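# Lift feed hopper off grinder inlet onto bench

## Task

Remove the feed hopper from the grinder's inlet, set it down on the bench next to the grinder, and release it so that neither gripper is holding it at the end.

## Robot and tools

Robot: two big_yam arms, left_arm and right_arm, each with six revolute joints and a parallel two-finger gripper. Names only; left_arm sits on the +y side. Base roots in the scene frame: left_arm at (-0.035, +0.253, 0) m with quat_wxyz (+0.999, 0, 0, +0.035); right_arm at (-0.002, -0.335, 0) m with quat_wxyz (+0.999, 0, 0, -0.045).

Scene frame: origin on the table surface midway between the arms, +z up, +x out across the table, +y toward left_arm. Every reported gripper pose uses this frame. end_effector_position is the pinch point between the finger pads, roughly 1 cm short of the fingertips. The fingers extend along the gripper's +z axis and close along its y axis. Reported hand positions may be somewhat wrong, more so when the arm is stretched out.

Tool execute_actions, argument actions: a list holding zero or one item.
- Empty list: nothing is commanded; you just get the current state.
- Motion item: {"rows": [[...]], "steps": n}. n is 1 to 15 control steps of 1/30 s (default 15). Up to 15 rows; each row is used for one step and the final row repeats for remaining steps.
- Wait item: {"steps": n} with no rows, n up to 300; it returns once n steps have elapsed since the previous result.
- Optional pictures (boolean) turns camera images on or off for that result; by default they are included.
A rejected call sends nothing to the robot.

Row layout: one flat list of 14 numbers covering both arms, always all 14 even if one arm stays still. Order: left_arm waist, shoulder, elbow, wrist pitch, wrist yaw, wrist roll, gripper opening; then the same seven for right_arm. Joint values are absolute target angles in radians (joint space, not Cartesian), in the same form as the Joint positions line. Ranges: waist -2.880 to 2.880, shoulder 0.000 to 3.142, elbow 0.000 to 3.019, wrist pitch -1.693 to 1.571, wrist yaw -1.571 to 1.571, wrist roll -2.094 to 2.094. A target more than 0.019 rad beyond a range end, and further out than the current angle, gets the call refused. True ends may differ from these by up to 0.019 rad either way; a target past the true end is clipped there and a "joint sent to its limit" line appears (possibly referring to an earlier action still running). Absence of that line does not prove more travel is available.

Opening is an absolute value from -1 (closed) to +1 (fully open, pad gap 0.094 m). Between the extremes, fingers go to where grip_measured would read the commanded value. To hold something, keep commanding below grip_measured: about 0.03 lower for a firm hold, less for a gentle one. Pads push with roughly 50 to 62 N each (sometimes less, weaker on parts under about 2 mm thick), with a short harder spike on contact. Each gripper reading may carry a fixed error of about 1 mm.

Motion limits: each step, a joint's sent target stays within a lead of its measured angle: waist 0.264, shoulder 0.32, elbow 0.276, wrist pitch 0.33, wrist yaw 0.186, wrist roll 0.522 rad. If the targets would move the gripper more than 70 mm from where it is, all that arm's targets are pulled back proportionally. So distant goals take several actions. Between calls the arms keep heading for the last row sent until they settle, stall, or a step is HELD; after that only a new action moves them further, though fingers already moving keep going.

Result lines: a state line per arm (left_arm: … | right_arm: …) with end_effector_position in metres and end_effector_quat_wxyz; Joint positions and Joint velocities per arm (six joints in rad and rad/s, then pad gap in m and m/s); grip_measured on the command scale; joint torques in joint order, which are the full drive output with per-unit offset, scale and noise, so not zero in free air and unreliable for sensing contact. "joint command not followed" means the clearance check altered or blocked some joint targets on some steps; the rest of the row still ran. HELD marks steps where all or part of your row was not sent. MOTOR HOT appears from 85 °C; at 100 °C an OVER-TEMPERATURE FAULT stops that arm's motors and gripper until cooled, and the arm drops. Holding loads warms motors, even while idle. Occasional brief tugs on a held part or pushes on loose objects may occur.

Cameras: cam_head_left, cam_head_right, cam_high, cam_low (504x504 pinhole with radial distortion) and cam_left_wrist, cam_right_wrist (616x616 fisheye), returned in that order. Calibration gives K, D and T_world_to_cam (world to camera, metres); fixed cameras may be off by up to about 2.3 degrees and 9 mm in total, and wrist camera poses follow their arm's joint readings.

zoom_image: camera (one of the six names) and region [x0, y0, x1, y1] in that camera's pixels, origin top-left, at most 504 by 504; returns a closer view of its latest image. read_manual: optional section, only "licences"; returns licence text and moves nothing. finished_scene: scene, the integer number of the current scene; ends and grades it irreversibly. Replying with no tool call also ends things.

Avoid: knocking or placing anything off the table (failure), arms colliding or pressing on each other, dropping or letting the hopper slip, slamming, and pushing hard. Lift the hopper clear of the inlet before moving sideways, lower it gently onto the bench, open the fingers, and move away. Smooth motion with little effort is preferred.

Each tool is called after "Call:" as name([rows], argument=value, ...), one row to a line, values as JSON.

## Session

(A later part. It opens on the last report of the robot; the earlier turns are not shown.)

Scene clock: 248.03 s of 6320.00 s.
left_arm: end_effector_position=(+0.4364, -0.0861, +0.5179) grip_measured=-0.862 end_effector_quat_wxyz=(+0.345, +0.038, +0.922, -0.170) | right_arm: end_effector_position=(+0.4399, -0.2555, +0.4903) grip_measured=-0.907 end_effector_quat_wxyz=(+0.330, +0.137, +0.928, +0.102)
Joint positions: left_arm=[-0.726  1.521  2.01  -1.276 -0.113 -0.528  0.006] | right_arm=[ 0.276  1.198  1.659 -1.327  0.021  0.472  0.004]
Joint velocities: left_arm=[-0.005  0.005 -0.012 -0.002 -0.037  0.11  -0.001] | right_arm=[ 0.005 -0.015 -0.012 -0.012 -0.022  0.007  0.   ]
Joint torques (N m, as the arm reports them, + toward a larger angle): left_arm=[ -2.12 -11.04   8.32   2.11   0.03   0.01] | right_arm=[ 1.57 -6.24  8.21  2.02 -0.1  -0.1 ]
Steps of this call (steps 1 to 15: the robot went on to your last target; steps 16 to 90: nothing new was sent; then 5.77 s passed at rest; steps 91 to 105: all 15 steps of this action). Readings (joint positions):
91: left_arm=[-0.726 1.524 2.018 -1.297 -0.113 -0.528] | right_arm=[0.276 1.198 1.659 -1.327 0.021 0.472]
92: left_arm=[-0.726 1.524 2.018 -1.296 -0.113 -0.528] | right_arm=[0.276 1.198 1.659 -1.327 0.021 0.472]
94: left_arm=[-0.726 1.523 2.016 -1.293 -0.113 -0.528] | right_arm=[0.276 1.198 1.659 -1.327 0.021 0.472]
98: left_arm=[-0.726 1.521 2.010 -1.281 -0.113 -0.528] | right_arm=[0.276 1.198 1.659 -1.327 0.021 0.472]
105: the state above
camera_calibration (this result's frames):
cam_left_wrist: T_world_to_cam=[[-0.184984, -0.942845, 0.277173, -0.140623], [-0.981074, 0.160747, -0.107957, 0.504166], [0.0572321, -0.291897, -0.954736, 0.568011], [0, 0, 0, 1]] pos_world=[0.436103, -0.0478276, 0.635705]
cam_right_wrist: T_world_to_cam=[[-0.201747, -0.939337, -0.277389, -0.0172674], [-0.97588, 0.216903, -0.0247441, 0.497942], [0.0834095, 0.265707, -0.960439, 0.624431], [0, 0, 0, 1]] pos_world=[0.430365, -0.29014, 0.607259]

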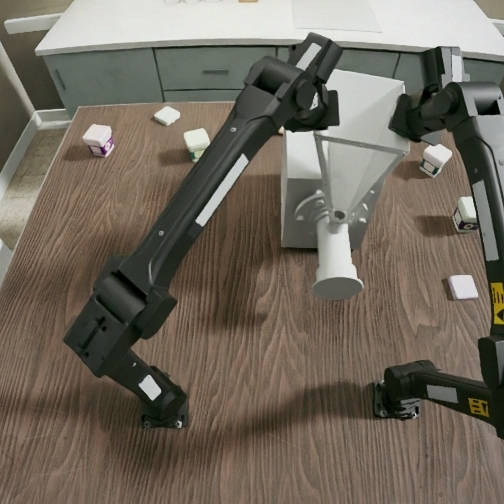

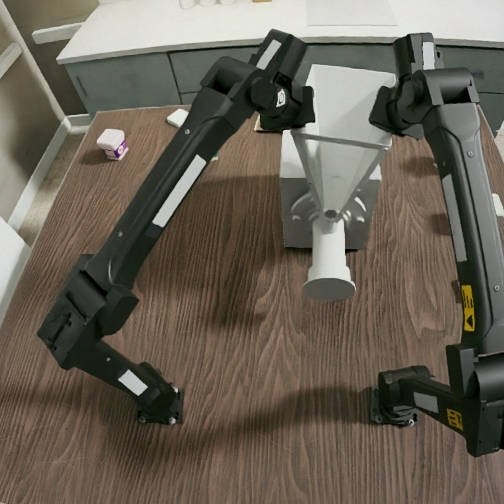

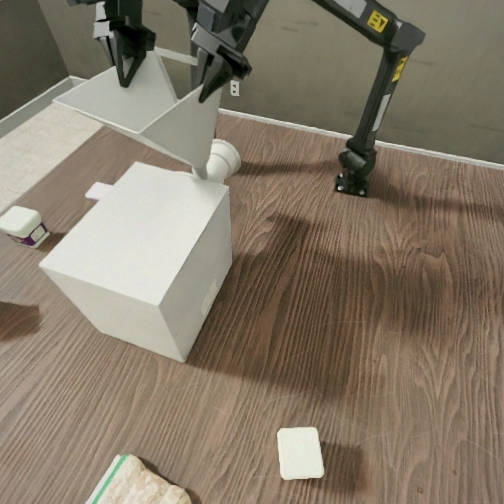

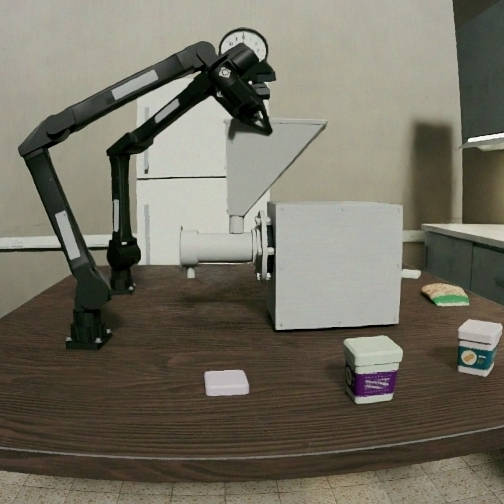

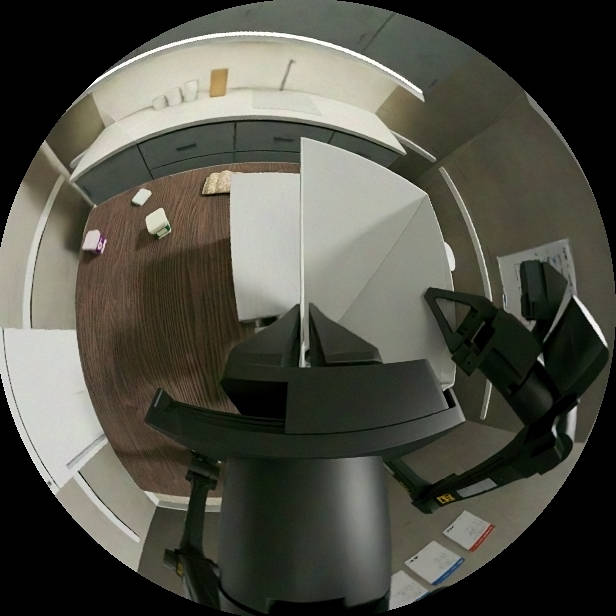

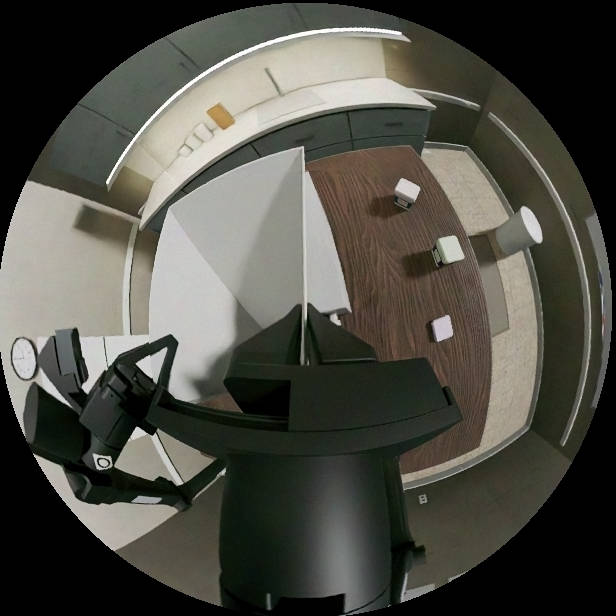

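Call:
execute_actions([
  {"rows":[[-0.730,1.535,1.998,-1.270,-0.112,-0.529,-0.87,0.274,1.203,1.652,-1.318,0.020,0.470,-0.91],[-0.728,1.528,2.006,-1.278,-0.113,-0.528,-0.88,0.276,1.200,1.656,-1.322,0.021,0.472,-0.91],[-0.726,1.521,2.014,-1.284,-0.113,-0.528,-0.89,0.276,1.198,1.660,-1.324,0.021,0.472,-0.91],[-0.726,1.521,2.014,-1.284,-0.113,-0.528,-0.90,0.276,1.198,1.660,-1.324,0.021,0.472,-0.91],[-0.726,1.521,2.014,-1.284,-0.113,-0.528,-0.92,0.276,1.198,1.660,-1.324,0.021,0.472,-0.92],[-0.726,1.521,2.014,-1.284,-0.113,-0.528,-0.93,0.276,1.198,1.660,-1.324,0.021,0.472,-0.93],[-0.726,1.521,2.014,-1.284,-0.113,-0.528,-0.94,0.276,1.198,1.660,-1.324,0.021,0.472,-0.94],[-0.726,1.521,2.014,-1.284,-0.113,-0.528,-0.95,0.276,1.198,1.660,-1.324,0.021,0.472,-0.95],[-0.726,1.521,2.014,-1.284,-0.113,-0.528,-0.96,0.276,1.198,1.660,-1.324,0.021,0.472,-0.96],[-0.726,1.521,2.014,-1.284,-0.113,-0.528,-0.97,0.276,1.198,1.660,-1.324,0.021,0.472,-0.97],[-0.726,1.521,2.014,-1.284,-0.113,-0.528,-0.98,0.276,1.198,1.660,-1.324,0.021,0.472,-0.98],[-0.726,1.521,2.014,-1.284,-0.113,-0.528,-1,0.276,1.198,1.660,-1.324,0.021,0.472,-1]],"steps":15},
], pictures=false)

Scene clock: 257.27 s of 6320.00 s.
left_arm: end_effector_position=(+0.4369, -0.0839, +0.5182) grip_measured=-0.966 end_effector_quat_wxyz=(+0.346, +0.036, +0.923, -0.167) | right_arm: end_effector_position=(+0.4399, -0.2551, +0.4904) grip_measured=-0.971 end_effector_quat_wxyz=(+0.329, +0.139, +0.928, +0.104)
Joint positions: left_arm=[-0.724  1.52   2.01  -1.279 -0.118 -0.528  0.002] | right_arm=[ 0.276  1.198  1.659 -1.326  0.019  0.477  0.001]
Joint velocities: left_arm=[-0.024 -0.005 -0.007  0.002 -0.022 -0.051 -0.002] | right_arm=[-0.005  0.005 -0.002 -0.012  0.022  0.037 -0.   ]
Joint torques (N m, as the arm reports them, + toward a larger angle): left_arm=[ -1.76 -12.48  10.56   1.23   0.13   0.01] | right_arm=[ 0.54 -7.44  9.28  1.53  0.04 -0.11]
Steps of this call (steps 1 to 15: the robot went on to your last target; steps 16 to 90: nothing new was sent; then 5.73 s passed at rest; steps 91 to 105: all 15 steps of this action). Readings (joint positions):
91: left_arm=[-0.726 1.521 2.010 -1.276 -0.113 -0.528] | right_arm=[0.276 1.198 1.659 -1.327 0.021 0.472]
92: left_arm=[-0.726 1.520 2.010 -1.276 -0.113 -0.528] | right_arm=[0.276 1.198 1.659 -1.327 0.021 0.472]
94: left_arm=[-0.726 1.520 2.010 -1.276 -0.114 -0.528] | right_arm=[0.276 1.198 1.659 -1.327 0.021 0.472]
98: left_arm=[-0.726 1.520 2.010 -1.278 -0.118 -0.528] | right_arm=[0.276 1.198 1.659 -1.327 0.022 0.472]
105: the state above

Call:
execute_actions([
  {"rows":[[-0.724,1.520,2.020,-1.279,-0.118,-0.528,-1,0.276,1.198,1.668,-1.326,0.019,0.477,-1],[-0.724,1.517,2.030,-1.277,-0.118,-0.528,-1,0.276,1.196,1.679,-1.324,0.019,0.477,-1],[-0.724,1.514,2.040,-1.275,-0.118,-0.528,-1,0.276,1.194,1.690,-1.322,0.019,0.477,-1],[-0.724,1.511,2.050,-1.273,-0.118,-0.528,-1,0.276,1.192,1.701,-1.320,0.019,0.477,-1],[-0.724,1.508,2.060,-1.271,-0.118,-0.528,-1,0.276,1.190,1.712,-1.318,0.019,0.477,-1],[-0.724,1.505,2.070,-1.269,-0.118,-0.528,-1,0.276,1.188,1.723,-1.316,0.019,0.477,-1],[-0.724,1.502,2.080,-1.269,-0.118,-0.528,-1,0.276,1.186,1.735,-1.316,0.019,0.477,-1],[-0.724,1.500,2.090,-1.269,-0.118,-0.528,-1,0.276,1.184,1.747,-1.316,0.019,0.477,-1],[-0.724,1.502,2.098,-1.274,-0.118,-0.528,-1,0.276,1.186,1.753,-1.320,0.019,0.477,-1],[-0.724,1.504,2.105,-1.279,-0.118,-0.528,-1,0.276,1.188,1.759,-1.324,0.019,0.477,-1],[-0.724,1.507,2.113,-1.284,-0.118,-0.528,-1,0.276,1.190,1.765,-1.328,0.019,0.477,-1],[-0.724,1.509,2.120,-1.289,-0.118,-0.528,-1,0.276,1.192,1.771,-1.332,0.019,0.477,-1],[-0.724,1.512,2.128,-1.294,-0.118,-0.528,-1,0.276,1.194,1.777,-1.336,0.019,0.477,-1],[-0.724,1.514,2.136,-1.299,-0.118,-0.528,-1,0.276,1.196,1.783,-1.340,0.019,0.477,-1],[-0.724,1.517,2.143,-1.304,-0.118,-0.528,-1,0.276,1.198,1.789,-1.344,0.019,0.477,-1]],"steps":15},
], pictures=false)

Call:
execute_actions([
  {"rows":[[-0.724,1.519,2.151,-1.309,-0.118,-0.528,-1,0.276,1.200,1.795,-1.348,0.019,0.477,-1],[-0.724,1.522,2.159,-1.314,-0.118,-0.528,-1,0.276,1.202,1.801,-1.352,0.019,0.477,-1],[-0.724,1.524,2.166,-1.319,-0.118,-0.528,-1,0.276,1.204,1.807,-1.356,0.019,0.477,-1],[-0.724,1.527,2.174,-1.324,-0.118,-0.528,-1,0.276,1.206,1.813,-1.360,0.019,0.477,-1],[-0.724,1.529,2.181,-1.329,-0.118,-0.528,-1,0.276,1.208,1.819,-1.364,0.019,0.477,-1],[-0.724,1.532,2.189,-1.334,-0.118,-0.528,-1,0.276,1.210,1.825,-1.368,0.019,0.477,-1],[-0.724,1.534,2.197,-1.339,-0.118,-0.528,-1,0.276,1.212,1.831,-1.372,0.019,0.477,-1],[-0.724,1.537,2.204,-1.344,-0.118,-0.528,-1,0.276,1.214,1.837,-1.376,0.019,0.477,-1],[-0.724,1.539,2.212,-1.349,-0.118,-0.528,-1,0.276,1.216,1.843,-1.380,0.019,0.477,-1],[-0.724,1.542,2.219,-1.354,-0.118,-0.528,-1,0.276,1.218,1.849,-1.384,0.019,0.477,-1],[-0.724,1.544,2.227,-1.359,-0.118,-0.528,-1,0.276,1.220,1.855,-1.388,0.019,0.477,-1],[-0.724,1.547,2.235,-1.364,-0.118,-0.528,-1,0.276,1.222,1.861,-1.392,0.019,0.477,-1],[-0.724,1.549,2.242,-1.369,-0.118,-0.528,-1,0.276,1.224,1.867,-1.396,0.019,0.477,-1],[-0.724,1.551,2.250,-1.374,-0.118,-0.528,-1,0.276,1.226,1.873,-1.400,0.019,0.477,-1],[-0.724,1.553,2.258,-1.379,-0.118,-0.528,-1,0.276,1.227,1.880,-1.404,0.019,0.477,-1]],"steps":15},
], pictures=false)

Call:
execute_actions([
  {"steps":12},
])

Scene clock: 300.07 s of 6320.00 s.
left_arm: end_effector_position=(+0.4374, -0.0837, +0.5218) grip_measured=-0.966 end_effector_quat_wxyz=(+0.343, +0.035, +0.924, -0.165) | right_arm: end_effector_position=(+0.4390, -0.2550, +0.4945) grip_measured=-0.972 end_effector_quat_wxyz=(+0.327, +0.141, +0.929, +0.105)
Joint positions: left_arm=[-0.724  1.532  2.038 -1.303 -0.118 -0.529  0.002] | right_arm=[ 0.276  1.204  1.678 -1.344  0.018  0.482  0.001]
Joint velocities: left_arm=[-0.005  0.093  0.168 -0.164  0.007 -0.051  0.   ] | right_arm=[-0.005  0.073  0.168 -0.115  0.037  0.007 -0.001]
Joint torques (N m, as the arm reports them, + toward a larger angle): left_arm=[ -1.81 -14.24  18.7    1.88  -0.05   0.02] | right_arm=[ 1.19 -7.26 16.75  1.97  0.04 -0.06]
Steps of this call (steps 1 to 15: the robot went on to your last target; steps 16 to 90: nothing new was sent; then 39.30 s passed at rest; steps 91 to 105: all 15 steps of this action). Readings (joint positions):
91: left_arm=[-0.724 1.520 2.010 -1.279 -0.118 -0.528] | right_arm=[0.276 1.198 1.659 -1.326 0.019 0.479]
92: left_arm=[-0.724 1.520 2.010 -1.279 -0.118 -0.528] | right_arm=[0.276 1.198 1.659 -1.326 0.019 0.479]
94: left_arm=[-0.724 1.520 2.010 -1.279 -0.118 -0.528] | right_arm=[0.276 1.198 1.659 -1.326 0.019 0.479]
98: left_arm=[-0.724 1.519 2.011 -1.279 -0.118 -0.528] | right_arm=[0.276 1.198 1.662 -1.326 0.018 0.479]
105: the state above

Scene clock: 300.57 s of 6320.00 s.
left_arm: end_effector_position=(+0.4376, -0.0828, +0.5223) grip_measured=-0.963 end_effector_quat_wxyz=(+0.321, +0.033, +0.934, -0.153) | right_arm: end_effector_position=(+0.4391, -0.2548, +0.4958) grip_measured=-0.972 end_effector_quat_wxyz=(+0.303, +0.146, +0.937, +0.098)
Joint positions: left_arm=[-0.721  1.575  2.118 -1.394 -0.113 -0.536  0.002] | right_arm=[ 0.276  1.241  1.735 -1.417  0.016  0.49   0.001]
Joint velocities: left_arm=[-0.005  0.073  0.129 -0.168 -0.066 -0.007 -0.   ] | right_arm=[-0.024  0.063  0.085 -0.12   0.007  0.022 -0.   ]
Joint torques (N m, as the arm reports them, + toward a larger angle): left_arm=[ -1.94 -14.86  20.83   2.55  -0.26   0.03] | right_arm=[ 0.25 -8.74 19.39  2.35  0.21 -0.06]
Steps of this call (steps 1 to 15: all 15 steps of this action). Readings (joint positions):
1: left_arm=[-0.723 1.535 2.044 -1.309 -0.118 -0.530] | right_arm=[0.276 1.207 1.682 -1.349 0.018 0.483]
2: left_arm=[-0.723 1.538 2.050 -1.315 -0.118 -0.531] | right_arm=[0.276 1.210 1.687 -1.354 0.018 0.483]
4: left_arm=[-0.723 1.544 2.061 -1.328 -0.118 -0.533] | right_arm=[0.276 1.215 1.695 -1.365 0.018 0.485]
8: left_arm=[-0.723 1.556 2.083 -1.353 -0.118 -0.537] | right_arm=[0.276 1.224 1.710 -1.385 0.018 0.489]
15: the state above

Scene clock: 300.97 s of 6320.00 s.
left_arm: end_effector_position=(+0.4374, -0.0825, +0.5222) grip_measured=-0.962 end_effector_quat_wxyz=(+0.318, +0.034, +0.935, -0.152) | right_arm: end_effector_position=(+0.4393, -0.2545, +0.4958) grip_measured=-0.972 end_effector_quat_wxyz=(+0.300, +0.145, +0.938, +0.098)
Joint positions: left_arm=[-0.72   1.58   2.127 -1.405 -0.111 -0.536  0.002] | right_arm=[ 0.276  1.245  1.741 -1.424  0.015  0.487  0.001]
Joint velocities: left_arm=[-0.005  0.015 -0.012 -0.002  0.022 -0.037  0.001] | right_arm=[ 0.005 -0.005  0.007 -0.007 -0.022  0.037 -0.001]
Joint torques (N m, as the arm reports them, + toward a larger angle): left_arm=[ -1.97 -14.83  21.01   2.45  -0.33   0.09] | right_arm=[ 0.39 -8.88 19.22  2.35  0.16 -0.14]
Steps of this call (steps 1 to 12: the robot went on to your last target). Readings (joint positions):
1: left_arm=[-0.720 1.577 2.122 -1.399 -0.113 -0.536] | right_arm=[0.276 1.243 1.738 -1.420 0.016 0.489]
2: left_arm=[-0.720 1.578 2.124 -1.401 -0.112 -0.536] | right_arm=[0.276 1.244 1.740 -1.423 0.015 0.488]
4: left_arm=[-0.720 1.579 2.126 -1.404 -0.112 -0.536] | right_arm=[0.276 1.245 1.741 -1.424 0.015 0.487]
8: left_arm=[-0.720 1.580 2.127 -1.405 -0.111 -0.536] | right_arm=[0.276 1.245 1.741 -1.424 0.015 0.487]
12: the state above
camera_calibration (this result's frames):
cam_left_wrist: T_world_to_cam=[[-0.159408, -0.954466, 0.252158, -0.137327], [-0.987203, 0.153012, -0.0449067, 0.474208], [0.00427868, -0.25609, -0.966643, 0.605523], [0, 0, 0, 1]] pos_world=[0.443658, -0.0485652, 0.641248]
cam_right_wrist: T_world_to_cam=[[-0.226427, -0.936869, -0.266472, -0.00883264], [-0.973723, 0.224571, 0.0378414, 0.467315], [0.0243894, 0.268038, -0.963099, 0.657272], [0, 0, 0, 1]] pos_world=[0.437005, -0.289394, 0.612981]

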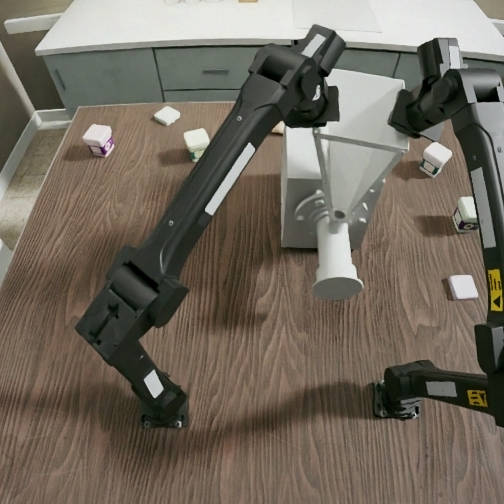

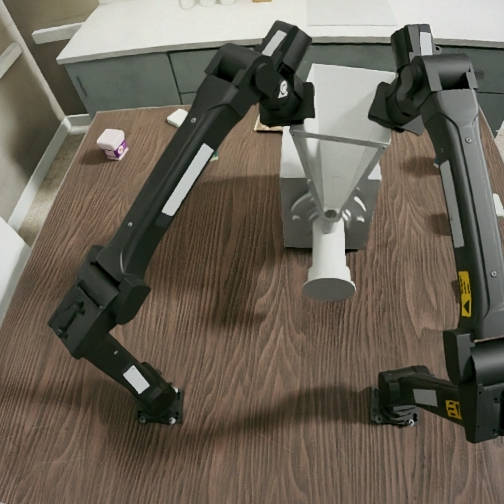

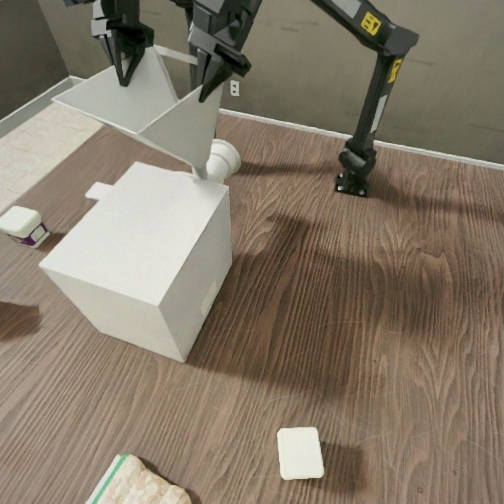

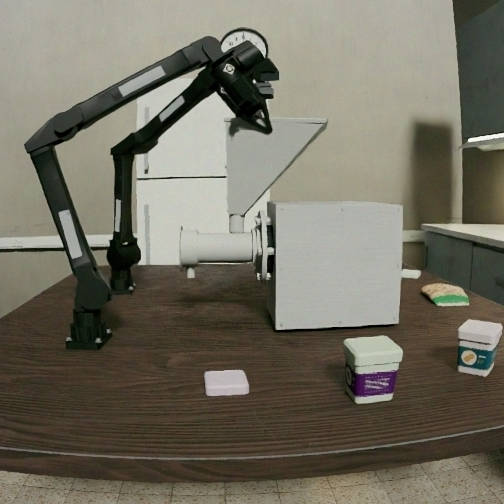

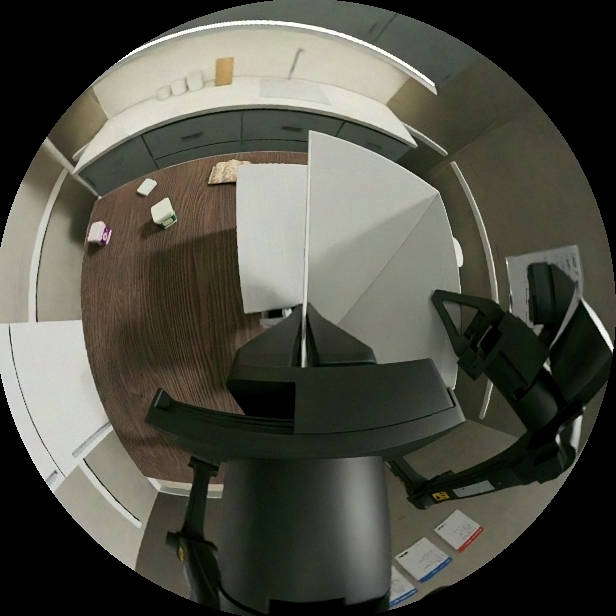

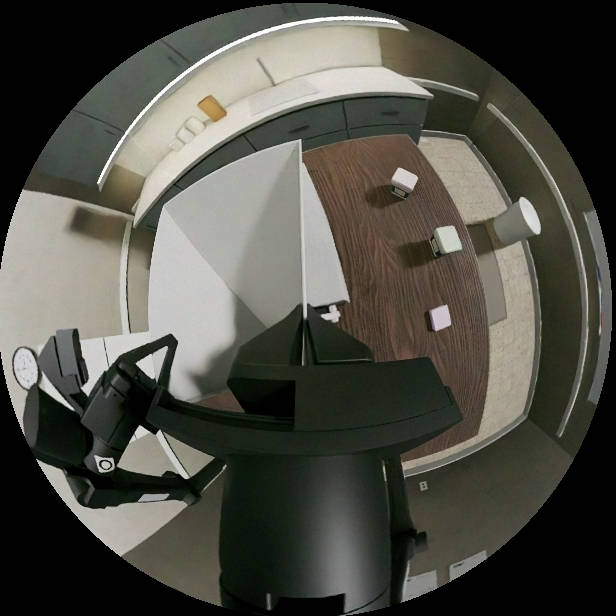

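Call:
zoom_image(camera="cam_low", region=[200, 100, 340, 250])

Region (200, 100, 340, 250) of cam_low's 504x504 image, scaled by 3.360, with more detail than that image has; it fills the left 470 columns of this view, and the rest is white.

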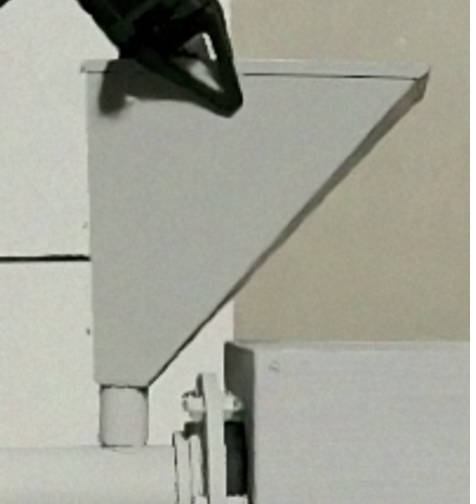

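Call:
execute_actions([
  {"rows":[[-0.722,1.553,2.250,-1.376,-0.114,-0.534,-1,0.276,1.227,1.870,-1.401,0.017,0.484,-1],[-0.722,1.553,2.245,-1.373,-0.114,-0.534,-1,0.276,1.227,1.862,-1.398,0.017,0.484,-1],[-0.722,1.553,2.240,-1.370,-0.114,-0.534,-1,0.276,1.227,1.856,-1.395,0.017,0.484,-1],[-0.722,1.553,2.240,-1.367,-0.114,-0.534,-1,0.276,1.227,1.856,-1.392,0.017,0.484,-1],[-0.722,1.553,2.240,-1.364,-0.114,-0.534,-1,0.276,1.227,1.856,-1.389,0.017,0.484,-1],[-0.722,1.553,2.240,-1.361,-0.114,-0.534,-1,0.276,1.227,1.856,-1.386,0.017,0.484,-1],[-0.722,1.553,2.240,-1.358,-0.114,-0.534,-1,0.276,1.227,1.856,-1.383,0.017,0.484,-1],[-0.722,1.553,2.240,-1.355,-0.114,-0.534,-1,0.276,1.227,1.856,-1.380,0.017,0.484,-1],[-0.722,1.553,2.240,-1.352,-0.114,-0.534,-1,0.276,1.227,1.856,-1.377,0.017,0.484,-1],[-0.722,1.553,2.240,-1.349,-0.114,-0.534,-1,0.276,1.227,1.856,-1.374,0.017,0.484,-1],[-0.722,1.553,2.240,-1.346,-0.114,-0.534,-1,0.276,1.227,1.856,-1.371,0.017,0.484,-1],[-0.722,1.553,2.240,-1.343,-0.114,-0.534,-1,0.276,1.227,1.856,-1.368,0.017,0.484,-1]],"steps":15},
], pictures=false)

Scene clock: 329.10 s of 6320.00 s.
left_arm: end_effector_position=(+0.4375, -0.0824, +0.5222) grip_measured=-0.962 end_effector_quat_wxyz=(+0.318, +0.034, +0.935, -0.152) | right_arm: end_effector_position=(+0.4394, -0.2544, +0.4958) grip_measured=-0.972 end_effector_quat_wxyz=(+0.300, +0.145, +0.938, +0.098)
Joint positions: left_arm=[-0.719  1.58   2.127 -1.405 -0.109 -0.536  0.002] | right_arm=[ 0.276  1.245  1.741 -1.424  0.015  0.487  0.001]
Joint velocities: left_arm=[-0.024 -0.005  0.012 -0.007 -0.037 -0.022 -0.001] | right_arm=[-0.015 -0.005  0.007 -0.002 -0.095 -0.022 -0.   ]
Joint torques (N m, as the arm reports them, + toward a larger angle): left_arm=[ -1.8  -14.92  20.09   4.08  -0.27   0.03] | right_arm=[ 0.94 -9.06 17.46  3.44  0.08 -0.03]
Steps of this call (steps 1 to 30: the robot went on to your last target; steps 31 to 90: nothing new was sent; then 24.63 s passed at rest; steps 91 to 105: all 15 steps of this action). Readings (joint positions):
91: left_arm=[-0.719 1.580 2.127 -1.405 -0.111 -0.536] | right_arm=[0.276 1.245 1.741 -1.424 0.015 0.487]
92: left_arm=[-0.719 1.580 2.127 -1.405 -0.110 -0.536] | right_arm=[0.276 1.245 1.741 -1.424 0.015 0.487]
94: left_arm=[-0.719 1.580 2.127 -1.405 -0.110 -0.536] | right_arm=[0.276 1.245 1.741 -1.424 0.015 0.487]
98: left_arm=[-0.719 1.580 2.127 -1.405 -0.110 -0.536] | right_arm=[0.276 1.245 1.741 -1.424 0.015 0.487]
105: the state above

Call:
execute_actions([
  {"rows":[[-0.72,1.557,2.225,-1.350,-0.111,-0.536,-1,0.276,1.230,1.840,-1.375,0.015,0.487,-1],[-0.72,1.561,2.210,-1.358,-0.111,-0.536,-1,0.276,1.232,1.825,-1.382,0.015,0.487,-1],[-0.72,1.565,2.195,-1.366,-0.111,-0.536,-1,0.276,1.235,1.810,-1.389,0.015,0.487,-1],[-0.72,1.569,2.180,-1.374,-0.111,-0.536,-1,0.276,1.237,1.795,-1.396,0.015,0.487,-1],[-0.72,1.573,2.165,-1.382,-0.111,-0.536,-1,0.276,1.240,1.780,-1.403,0.015,0.487,-1],[-0.72,1.577,2.150,-1.390,-0.111,-0.536,-1,0.276,1.243,1.765,-1.410,0.015,0.487,-1],[-0.72,1.580,2.135,-1.398,-0.111,-0.536,-1,0.276,1.245,1.750,-1.417,0.015,0.487,-1]],"steps":15},
])

Call:
zoom_image(camera="cam_low", region=[200, 100, 340, 250])

Scene clock: 334.53 s of 6320.00 s.
left_arm: end_effector_position=(+0.4379, -0.0826, +0.5200) grip_measured=-0.962 end_effector_quat_wxyz=(+0.315, +0.034, +0.936, -0.152) | right_arm: end_effector_position=(+0.4396, -0.2543, +0.4937) grip_measured=-0.972 end_effector_quat_wxyz=(+0.298, +0.144, +0.938, +0.097)
Joint positions: left_arm=[-0.718  1.581  2.125 -1.406 -0.107 -0.536  0.002] | right_arm=[ 0.276  1.246  1.737 -1.424  0.014  0.487  0.001]
Joint velocities: left_arm=[ 0.015  0.005  0.012  0.002  0.022 -0.051  0.001] | right_arm=[-0.005 -0.015 -0.017  0.002 -0.007 -0.022 -0.001]
Joint torques (N m, as the arm reports them, + toward a larger angle): left_arm=[ -1.81 -13.53  10.78   1.74  -0.25   0.02] | right_arm=[ 0.85 -7.64  9.85  1.82  0.07 -0.05]
Steps of this call (steps 1 to 15: the robot went on to your last target; steps 16 to 90: nothing new was sent; then 1.93 s passed at rest; steps 91 to 105: all 15 steps of this action). Readings (joint positions):
91: left_arm=[-0.719 1.580 2.127 -1.405 -0.109 -0.536] | right_arm=[0.276 1.245 1.741 -1.424 0.014 0.487]
92: left_arm=[-0.719 1.580 2.127 -1.405 -0.108 -0.536] | right_arm=[0.276 1.245 1.741 -1.424 0.014 0.487]
94: left_arm=[-0.718 1.580 2.127 -1.405 -0.107 -0.536] | right_arm=[0.276 1.245 1.741 -1.424 0.014 0.487]
98: left_arm=[-0.718 1.581 2.125 -1.406 -0.107 -0.536] | right_arm=[0.276 1.246 1.737 -1.424 0.014 0.487]
105: the state above
camera_calibration (this result's frames):
cam_left_wrist: T_world_to_cam=[[-0.159084, -0.95439, 0.25265, -0.137215], [-0.987264, 0.154229, -0.0390379, 0.471646], [-0.00170851, -0.255642, -0.96677, 0.60608], [0, 0, 0, 1]] pos_world=[0.444846, -0.0487584, 0.639019]
cam_right_wrist: T_world_to_cam=[[-0.226929, -0.936991, -0.265616, -0.0093409], [-0.973705, 0.2239, 0.0420501, 0.465327], [0.0200708, 0.268174, -0.963162, 0.657126], [0, 0, 0, 1]] pos_world=[0.437782, -0.289163, 0.61087]

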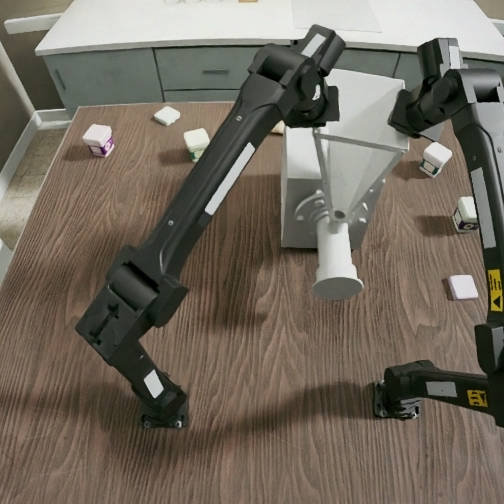

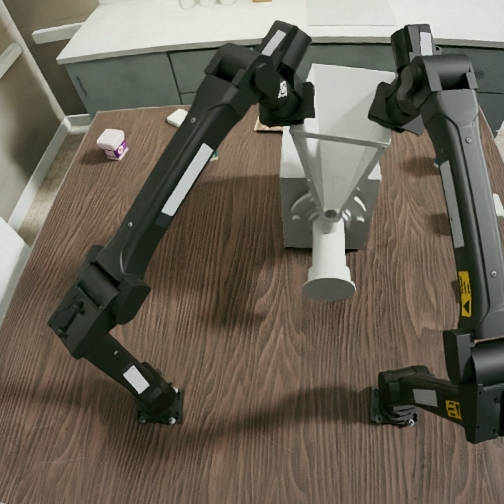

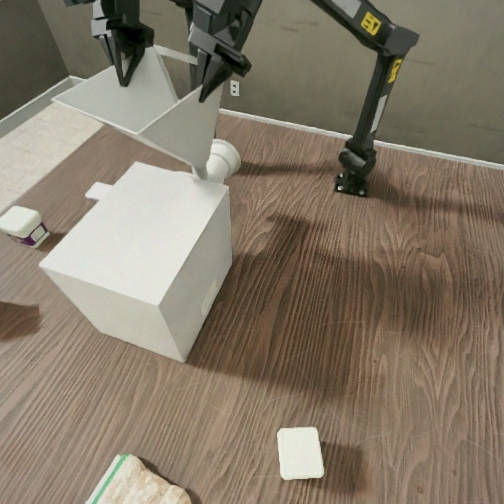

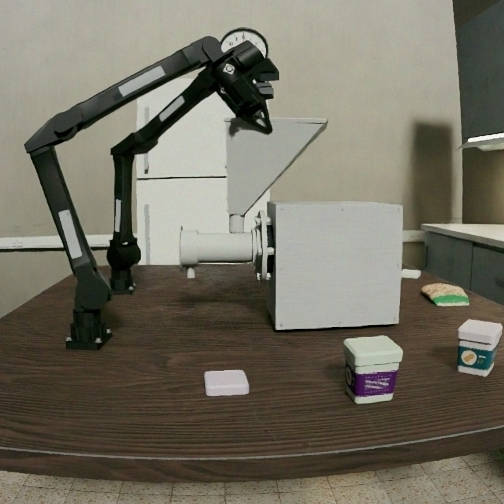

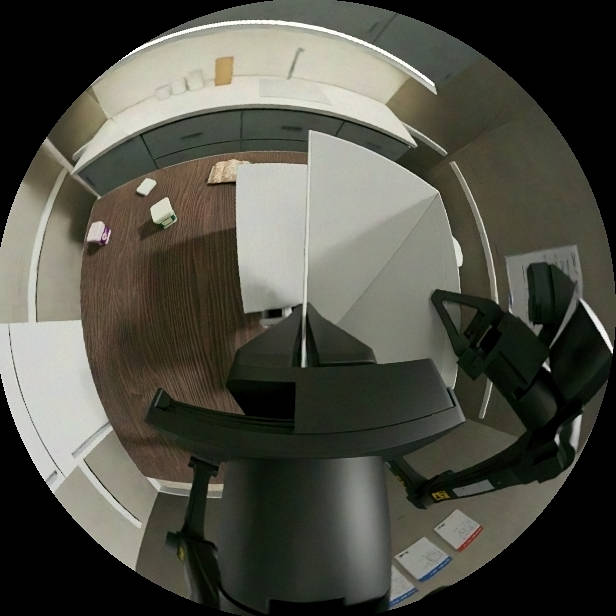

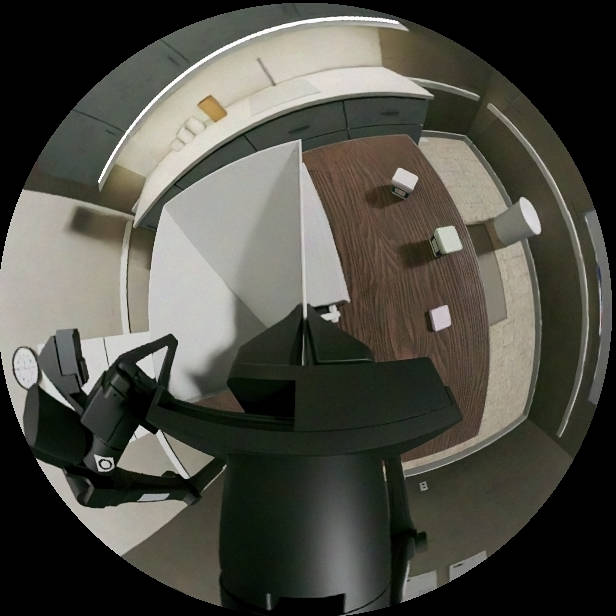

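Region (200, 100, 340, 250) of cam_low's 504x504 image, scaled by 3.360, with more detail than that image has; it fills the left 470 columns of this view, and the rest is white.

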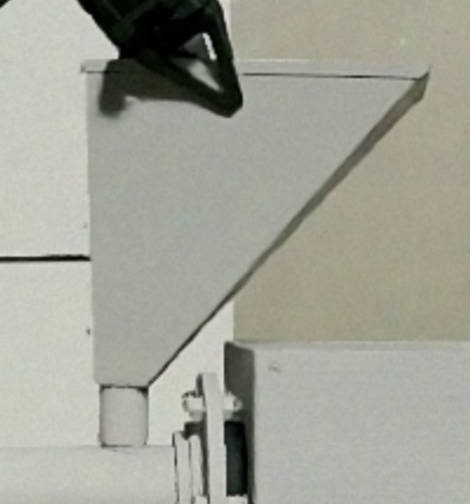

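Call:
execute_actions([
  {"rows":[[-0.72,1.575,2.140,-1.397,-0.108,-0.536,-1,0.276,1.241,1.755,-1.415,0.015,0.487,-1],[-0.72,1.570,2.146,-1.395,-0.108,-0.536,-1,0.276,1.237,1.761,-1.413,0.015,0.487,-1],[-0.72,1.565,2.152,-1.393,-0.108,-0.536,-1,0.276,1.233,1.767,-1.411,0.015,0.487,-1],[-0.72,1.560,2.158,-1.391,-0.108,-0.536,-1,0.276,1.229,1.773,-1.409,0.015,0.487,-1],[-0.72,1.555,2.164,-1.389,-0.108,-0.536,-1,0.276,1.225,1.779,-1.407,0.015,0.487,-1],[-0.72,1.550,2.170,-1.387,-0.108,-0.536,-1,0.276,1.221,1.785,-1.405,0.015,0.487,-1],[-0.72,1.545,2.176,-1.385,-0.108,-0.536,-1,0.276,1.217,1.791,-1.403,0.015,0.487,-1],[-0.72,1.540,2.182,-1.383,-0.108,-0.536,-1,0.276,1.213,1.797,-1.401,0.015,0.487,-1],[-0.72,1.535,2.188,-1.381,-0.108,-0.536,-1,0.276,1.209,1.803,-1.399,0.015,0.487,-1],[-0.72,1.530,2.194,-1.379,-0.108,-0.536,-1,0.276,1.205,1.809,-1.397,0.015,0.487,-1],[-0.72,1.526,2.200,-1.377,-0.108,-0.536,-1,0.276,1.201,1.815,-1.395,0.015,0.487,-1],[-0.72,1.523,2.205,-1.375,-0.108,-0.536,-1,0.276,1.198,1.821,-1.393,0.015,0.487,-1],[-0.72,1.521,2.210,-1.373,-0.108,-0.536,-1,0.276,1.196,1.827,-1.391,0.015,0.487,-1]],"steps":15},
], pictures=false)

Call:
execute_actions([
  {"steps":10},
], pictures=false)

Scene clock: 347.97 s of 6320.00 s.
left_arm: end_effector_position=(+0.4372, -0.0823, +0.5214) grip_measured=-0.962 end_effector_quat_wxyz=(+0.316, +0.034, +0.936, -0.153) | right_arm: end_effector_position=(+0.4393, -0.2543, +0.4950) grip_measured=-0.972 end_effector_quat_wxyz=(+0.300, +0.144, +0.938, +0.098)
Joint positions: left_arm=[-0.718  1.579  2.125 -1.405 -0.106 -0.536  0.002] | right_arm=[ 0.276  1.243  1.737 -1.421  0.013  0.487  0.001]
Joint velocities: left_arm=[ 0.005  0.005 -0.012 -0.002 -0.007 -0.066 -0.001] | right_arm=[-0.015 -0.005 -0.022 -0.002 -0.051  0.007 -0.   ]
Joint torques (N m, as the arm reports them, + toward a larger angle): left_arm=[ -1.72 -17.06  17.11   2.7   -0.14   0.02] | right_arm=[  1.17 -11.58  15.41   2.69   0.09  -0.02]
Steps of this call (steps 1 to 15: the robot went on to your last target; steps 16 to 90: nothing new was sent; then 9.93 s passed at rest; steps 91 to 105: all 15 steps of this action). Readings (joint positions):
91: left_arm=[-0.718 1.581 2.125 -1.406 -0.107 -0.536] | right_arm=[0.276 1.246 1.737 -1.424 0.014 0.487]
92: left_arm=[-0.718 1.581 2.125 -1.406 -0.107 -0.536] | right_arm=[0.276 1.246 1.737 -1.424 0.014 0.487]
94: left_arm=[-0.718 1.581 2.125 -1.406 -0.107 -0.536] | right_arm=[0.276 1.246 1.737 -1.424 0.014 0.487]
98: left_arm=[-0.718 1.580 2.125 -1.406 -0.107 -0.536] | right_arm=[0.276 1.245 1.737 -1.423 0.014 0.487]
105: the state above

Scene clock: 348.30 s of 6320.00 s.
left_arm: end_effector_position=(+0.4372, -0.0823, +0.5214) grip_measured=-0.962 end_effector_quat_wxyz=(+0.316, +0.034, +0.936, -0.153) | right_arm: end_effector_position=(+0.4393, -0.2543, +0.4950) grip_measured=-0.972 end_effector_quat_wxyz=(+0.300, +0.144, +0.938, +0.098)
Joint positions: left_arm=[-0.718  1.579  2.125 -1.405 -0.106 -0.536  0.002] | right_arm=[ 0.276  1.243  1.737 -1.421  0.013  0.487  0.001]
Joint velocities: left_arm=[-0.015 -0.005  0.002 -0.012  0.037 -0.007 -0.   ] | right_arm=[-0.005 -0.005  0.007 -0.002 -0.051 -0.037 -0.001]
Joint torques (N m, as the arm reports them, + toward a larger angle): left_arm=[ -1.72 -16.88  17.1    2.68  -0.15   0.02] | right_arm=[  0.64 -12.43  15.84   2.52   0.03  -0.03]
Steps of this call (steps 1 to 10: the robot went on to your last target). Readings (joint positions):
1: left_arm=[-0.718 1.579 2.125 -1.405 -0.106 -0.536] | right_arm=[0.276 1.243 1.737 -1.421 0.013 0.487]
2: left_arm=[-0.718 1.579 2.125 -1.405 -0.106 -0.536] | right_arm=[0.276 1.243 1.737 -1.421 0.013 0.487]
4: left_arm=[-0.718 1.579 2.125 -1.405 -0.106 -0.536] | right_arm=[0.276 1.243 1.737 -1.421 0.013 0.487]
8: left_arm=[-0.718 1.579 2.125 -1.405 -0.106 -0.536] | right_arm=[0.276 1.243 1.737 -1.421 0.013 0.487]
10: the state above

Call:
execute_actions([
  {"rows":[[-0.722,1.521,2.200,-1.373,-0.108,-0.536,-1,0.278,1.196,1.819,-1.392,0.015,0.487,-1],[-0.724,1.520,2.190,-1.373,-0.108,-0.536,-1,0.280,1.195,1.811,-1.393,0.015,0.487,-1],[-0.726,1.519,2.180,-1.373,-0.108,-0.536,-1,0.282,1.194,1.803,-1.394,0.015,0.487,-1],[-0.728,1.518,2.170,-1.374,-0.109,-0.537,-1,0.284,1.193,1.795,-1.395,0.016,0.488,-1],[-0.730,1.517,2.160,-1.374,-0.109,-0.537,-1,0.286,1.192,1.787,-1.396,0.016,0.488,-1],[-0.732,1.516,2.150,-1.374,-0.110,-0.538,-1,0.288,1.191,1.779,-1.397,0.017,0.489,-1],[-0.734,1.515,2.140,-1.375,-0.110,-0.538,-1,0.290,1.190,1.771,-1.398,0.017,0.489,-1],[-0.736,1.514,2.131,-1.375,-0.111,-0.539,-1,0.292,1.189,1.763,-1.399,0.018,0.490,-1],[-0.738,1.513,2.122,-1.375,-0.111,-0.539,-1,0.294,1.188,1.755,-1.400,0.018,0.490,-1],[-0.740,1.513,2.113,-1.375,-0.112,-0.540,-1,0.296,1.188,1.748,-1.400,0.019,0.491,-1]],"steps":15},
], pictures=false)

Call:
execute_actions([
  {"steps":10},
], pictures=false)

Scene clock: 363.37 s of 6320.00 s.
left_arm: end_effector_position=(+0.4350, -0.0810, +0.5213) grip_measured=-0.962 end_effector_quat_wxyz=(+0.320, +0.032, +0.934, -0.157) | right_arm: end_effector_position=(+0.4372, -0.2534, +0.4956) grip_measured=-0.972 end_effector_quat_wxyz=(+0.304, +0.143, +0.937, +0.101)
Joint positions: left_arm=[-0.719  1.562  2.099 -1.385 -0.106 -0.541  0.002] | right_arm=[ 0.278  1.234  1.727 -1.412  0.012  0.488  0.001]
Joint velocities: left_arm=[ 0.005 -0.015 -0.002 -0.002 -0.051  0.007 -0.002] | right_arm=[ 0.005 -0.015  0.012 -0.002  0.11   0.037 -0.   ]
Joint torques (N m, as the arm reports them, + toward a larger angle): left_arm=[ -3.91 -16.49  11.21   1.93  -0.33   0.03] | right_arm=[  1.97 -12.4   10.58   1.97   0.3    0.06]
Steps of this call (steps 1 to 15: the robot went on to your last target; steps 16 to 90: nothing new was sent; then 11.57 s passed at rest; steps 91 to 105: all 15 steps of this action). Readings (joint positions):
91: left_arm=[-0.718 1.578 2.125 -1.405 -0.106 -0.536] | right_arm=[0.276 1.243 1.737 -1.421 0.013 0.487]
92: left_arm=[-0.718 1.578 2.125 -1.405 -0.106 -0.536] | right_arm=[0.276 1.243 1.737 -1.421 0.013 0.487]
94: left_arm=[-0.718 1.578 2.125 -1.405 -0.106 -0.536] | right_arm=[0.276 1.243 1.737 -1.421 0.013 0.487]
98: left_arm=[-0.718 1.575 2.118 -1.399 -0.106 -0.538] | right_arm=[0.276 1.243 1.736 -1.421 0.013 0.488]
105: the state above

Scene clock: 363.70 s of 6320.00 s.
left_arm: end_effector_position=(+0.4351, -0.0810, +0.5214) grip_measured=-0.962 end_effector_quat_wxyz=(+0.320, +0.032, +0.934, -0.157) | right_arm: end_effector_position=(+0.4372, -0.2534, +0.4956) grip_measured=-0.972 end_effector_quat_wxyz=(+0.304, +0.143, +0.937, +0.101)
Joint positions: left_arm=[-0.719  1.562  2.099 -1.384 -0.106 -0.541  0.002] | right_arm=[ 0.278  1.234  1.727 -1.412  0.012  0.488  0.001]
Joint velocities: left_arm=[-0.015 -0.015 -0.007 -0.002  0.007 -0.051 -0.   ] | right_arm=[ 0.005 -0.005 -0.007  0.017 -0.037  0.007  0.   ]
Joint torques (N m, as the arm reports them, + toward a larger angle): left_arm=[ -3.37 -16.53  11.21   1.82  -0.34   0.03] | right_arm=[  1.92 -10.89  10.67   1.75   0.24   0.03]
Steps of this call (steps 1 to 10: the robot went on to your last target). Readings (joint positions):
1: left_arm=[-0.719 1.562 2.099 -1.384 -0.106 -0.541] | right_arm=[0.278 1.234 1.727 -1.412 0.012 0.488]
2: left_arm=[-0.719 1.562 2.099 -1.384 -0.106 -0.541] | right_arm=[0.278 1.234 1.727 -1.412 0.012 0.488]
4: left_arm=[-0.719 1.562 2.099 -1.384 -0.106 -0.541] | right_arm=[0.278 1.234 1.727 -1.412 0.012 0.488]
8: left_arm=[-0.719 1.562 2.099 -1.384 -0.106 -0.541] | right_arm=[0.278 1.234 1.727 -1.412 0.012 0.488]
10: the state above

Call:
execute_actions([
  {"rows":[[-0.736,1.515,2.121,-1.374,-0.110,-0.540,-1,0.293,1.190,1.756,-1.399,0.017,0.490,-1],[-0.732,1.517,2.129,-1.373,-0.108,-0.540,-1,0.290,1.192,1.764,-1.398,0.015,0.489,-1],[-0.728,1.519,2.137,-1.372,-0.107,-0.541,-1,0.287,1.194,1.772,-1.397,0.014,0.488,-1],[-0.724,1.521,2.145,-1.371,-0.106,-0.541,-1,0.284,1.196,1.780,-1.396,0.013,0.488,-1],[-0.722,1.523,2.153,-1.370,-0.106,-0.541,-1,0.281,1.198,1.788,-1.395,0.012,0.488,-1],[-0.722,1.525,2.161,-1.369,-0.106,-0.541,-1,0.280,1.200,1.796,-1.394,0.012,0.488,-1],[-0.722,1.527,2.169,-1.368,-0.106,-0.541,-1,0.280,1.202,1.804,-1.393,0.012,0.488,-1],[-0.722,1.529,2.177,-1.367,-0.106,-0.541,-1,0.280,1.204,1.812,-1.392,0.012,0.488,-1],[-0.722,1.530,2.185,-1.366,-0.106,-0.541,-1,0.280,1.205,1.820,-1.392,0.012,0.488,-1],[-0.722,1.530,2.192,-1.365,-0.106,-0.541,-1,0.280,1.206,1.827,-1.392,0.012,0.488,-1],[-0.722,1.530,2.199,-1.365,-0.106,-0.541,-1,0.280,1.206,1.834,-1.392,0.012,0.488,-1],[-0.722,1.530,2.205,-1.365,-0.106,-0.541,-1,0.280,1.206,1.840,-1.392,0.012,0.488,-1]],"steps":15},
], pictures=false)

Call:
execute_actions([
  {"steps":10},
], pictures=false)

Scene clock: 374.53 s of 6320.00 s.
left_arm: end_effector_position=(+0.4349, -0.0812, +0.5297) grip_measured=-0.964 end_effector_quat_wxyz=(+0.327, +0.031, +0.931, -0.162) | right_arm: end_effector_position=(+0.4375, -0.2533, +0.5037) grip_measured=-0.972 end_effector_quat_wxyz=(+0.311, +0.143, +0.934, +0.103)
Joint positions: left_arm=[-0.719  1.562  2.116 -1.384 -0.104 -0.542  0.002] | right_arm=[ 0.278  1.234  1.743 -1.412  0.012  0.488  0.001]
Joint velocities: left_arm=[-0.005 -0.005  0.139  0.002  0.007  0.037 -0.001] | right_arm=[ 0.005 -0.005  0.12   0.007 -0.037  0.051 -0.001]
Joint torques (N m, as the arm reports them, + toward a larger angle): left_arm=[ -1.6  -14.9   17.51   2.33  -0.14   0.04] | right_arm=[  0.86 -10.42  15.96   2.3    0.     0.03]
Steps of this call (steps 1 to 15: the robot went on to your last target; steps 16 to 90: nothing new was sent; then 7.33 s passed at rest; steps 91 to 105: all 15 steps of this action). Readings (joint positions):
91: left_arm=[-0.719 1.562 2.099 -1.384 -0.106 -0.541] | right_arm=[0.278 1.234 1.727 -1.412 0.012 0.488]
92: left_arm=[-0.719 1.562 2.099 -1.384 -0.105 -0.541] | right_arm=[0.278 1.234 1.727 -1.412 0.012 0.488]
94: left_arm=[-0.719 1.562 2.099 -1.384 -0.105 -0.541] | right_arm=[0.278 1.234 1.727 -1.412 0.012 0.488]
98: left_arm=[-0.719 1.562 2.099 -1.384 -0.105 -0.541] | right_arm=[0.278 1.234 1.727 -1.412 0.012 0.488]
105: the state above

Scene clock: 374.87 s of 6320.00 s.
left_arm: end_effector_position=(+0.4347, -0.0811, +0.5333) grip_measured=-0.964 end_effector_quat_wxyz=(+0.329, +0.031, +0.929, -0.165) | right_arm: end_effector_position=(+0.4375, -0.2533, +0.5074) grip_measured=-0.972 end_effector_quat_wxyz=(+0.315, +0.142, +0.933, +0.105)
Joint positions: left_arm=[-0.719  1.562  2.123 -1.384 -0.104 -0.542  0.002] | right_arm=[ 0.278  1.234  1.751 -1.412  0.012  0.487  0.001]
Joint velocities: left_arm=[-0.015 -0.005  0.012  0.007  0.037 -0.007  0.   ] | right_arm=[ 0.005 -0.024 -0.012  0.002  0.051  0.007 -0.001]
Joint torques (N m, as the arm reports them, + toward a larger angle): left_arm=[ -1.79 -14.52  17.44   2.32  -0.15   0.03] | right_arm=[ 0.74 -9.76 15.27  2.43 -0.01 -0.01]
Steps of this call (steps 1 to 10: the robot went on to your last target). Readings (joint positions):
1: left_arm=[-0.719 1.562 2.119 -1.384 -0.104 -0.542] | right_arm=[0.278 1.234 1.747 -1.412 0.012 0.488]
2: left_arm=[-0.719 1.562 2.121 -1.384 -0.104 -0.542] | right_arm=[0.278 1.234 1.749 -1.412 0.012 0.488]
4: left_arm=[-0.719 1.562 2.123 -1.384 -0.104 -0.542] | right_arm=[0.278 1.234 1.751 -1.412 0.012 0.487]
8: left_arm=[-0.719 1.562 2.123 -1.384 -0.104 -0.542] | right_arm=[0.278 1.234 1.751 -1.412 0.012 0.487]
10: the state above

Call:
execute_actions([
  {"rows":[[-0.72,1.532,2.211,-1.368,-0.105,-0.541,-1,0.279,1.209,1.844,-1.395,0.012,0.488,-1],[-0.72,1.534,2.216,-1.372,-0.105,-0.541,-1,0.279,1.211,1.848,-1.398,0.012,0.488,-1],[-0.72,1.536,2.221,-1.375,-0.105,-0.541,-1,0.279,1.213,1.852,-1.401,0.012,0.488,-1],[-0.72,1.538,2.226,-1.378,-0.105,-0.541,-1,0.279,1.215,1.855,-1.404,0.012,0.488,-1],[-0.72,1.540,2.231,-1.381,-0.105,-0.541,-1,0.279,1.217,1.859,-1.406,0.012,0.488,-1],[-0.72,1.542,2.236,-1.385,-0.105,-0.541,-1,0.279,1.219,1.863,-1.409,0.012,0.488,-1],[-0.72,1.544,2.241,-1.388,-0.105,-0.541,-1,0.279,1.220,1.866,-1.411,0.012,0.488,-1],[-0.72,1.546,2.246,-1.391,-0.105,-0.541,-1,0.279,1.222,1.870,-1.414,0.012,0.488,-1],[-0.72,1.548,2.250,-1.394,-0.105,-0.541,-1,0.279,1.223,1.873,-1.417,0.012,0.488,-1],[-0.72,1.550,2.255,-1.398,-0.105,-0.541,-1,0.279,1.225,1.877,-1.419,0.012,0.488,-1],[-0.72,1.552,2.260,-1.401,-0.105,-0.541,-1,0.279,1.226,1.880,-1.422,0.012,0.488,-1],[-0.72,1.554,2.265,-1.404,-0.105,-0.541,-1,0.279,1.228,1.884,-1.424,0.012,0.488,-1],[-0.72,1.556,2.270,-1.408,-0.105,-0.541,-1,0.279,1.229,1.887,-1.427,0.012,0.488,-1],[-0.72,1.558,2.275,-1.411,-0.105,-0.541,-1,0.279,1.231,1.891,-1.430,0.012,0.488,-1],[-0.72,1.560,2.280,-1.414,-0.105,-0.541,-1,0.279,1.232,1.894,-1.432,0.012,0.488,-1]],"steps":15},
], pictures=false)

Call:
execute_actions([
  {"steps":8},
], pictures=false)

Scene clock: 388.50 s of 6320.00 s.
left_arm: end_effector_position=(+0.4323, -0.0806, +0.5495) grip_measured=-0.964 end_effector_quat_wxyz=(+0.333, +0.035, +0.927, -0.169) | right_arm: end_effector_position=(+0.4338, -0.2538, +0.5240) grip_measured=-0.972 end_effector_quat_wxyz=(+0.322, +0.141, +0.930, +0.108)
Joint positions: left_arm=[-0.719  1.576  2.184 -1.418 -0.098 -0.534  0.002] | right_arm=[ 0.278  1.238  1.797 -1.437  0.011  0.486  0.001]
Joint velocities: left_arm=[-0.005  0.044  0.159 -0.09  -0.007 -0.007  0.001] | right_arm=[-0.005  0.034  0.12  -0.066 -0.022 -0.037  0.   ]
Joint torques (N m, as the arm reports them, + toward a larger angle): left_arm=[ -1.68 -14.72  17.67   1.89  -0.35  -0.07] | right_arm=[ 0.21 -8.01 15.28  1.85  0.04  0.06]
Steps of this call (steps 1 to 15: the robot went on to your last target; steps 16 to 90: nothing new was sent; then 10.13 s passed at rest; steps 91 to 105: all 15 steps of this action). Readings (joint positions):
91: left_arm=[-0.719 1.562 2.123 -1.384 -0.104 -0.542] | right_arm=[0.278 1.234 1.751 -1.412 0.012 0.487]
92: left_arm=[-0.719 1.562 2.124 -1.384 -0.104 -0.542] | right_arm=[0.278 1.234 1.751 -1.412 0.012 0.487]
94: left_arm=[-0.719 1.562 2.126 -1.386 -0.104 -0.542] | right_arm=[0.278 1.234 1.753 -1.414 0.012 0.487]
98: left_arm=[-0.719 1.567 2.145 -1.396 -0.102 -0.540] | right_arm=[0.278 1.234 1.767 -1.421 0.012 0.487]
105: the state above

Scene clock: 388.77 s of 6320.00 s.
left_arm: end_effector_position=(+0.4325, -0.0808, +0.5501) grip_measured=-0.964 end_effector_quat_wxyz=(+0.332, +0.035, +0.927, -0.168) | right_arm: end_effector_position=(+0.4345, -0.2537, +0.5244) grip_measured=-0.972 end_effector_quat_wxyz=(+0.321, +0.141, +0.930, +0.107)
Joint positions: left_arm=[-0.719  1.58   2.193 -1.424 -0.098 -0.533  0.002] | right_arm=[ 0.278  1.242  1.803 -1.442  0.011  0.486  0.001]
Joint velocities: left_arm=[ 0.005 -0.005 -0.017 -0.002  0.081  0.11   0.   ] | right_arm=[ 0.005  0.005  0.022 -0.017  0.022 -0.022 -0.   ]
Joint torques (N m, as the arm reports them, + toward a larger angle): left_arm=[ -1.88 -14.54  17.75   1.98  -0.37  -0.06] | right_arm=[ 0.66 -7.66 15.53  2.04  0.08  0.  ]
Steps of this call (steps 1 to 8: the robot went on to your last target). Readings (joint positions):
1: left_arm=[-0.719 1.578 2.188 -1.420 -0.098 -0.533] | right_arm=[0.278 1.239 1.800 -1.439 0.011 0.486]
2: left_arm=[-0.719 1.579 2.191 -1.422 -0.098 -0.533] | right_arm=[0.278 1.240 1.802 -1.441 0.011 0.486]
4: left_arm=[-0.719 1.580 2.193 -1.424 -0.098 -0.533] | right_arm=[0.278 1.241 1.803 -1.442 0.011 0.486]
8: the state above


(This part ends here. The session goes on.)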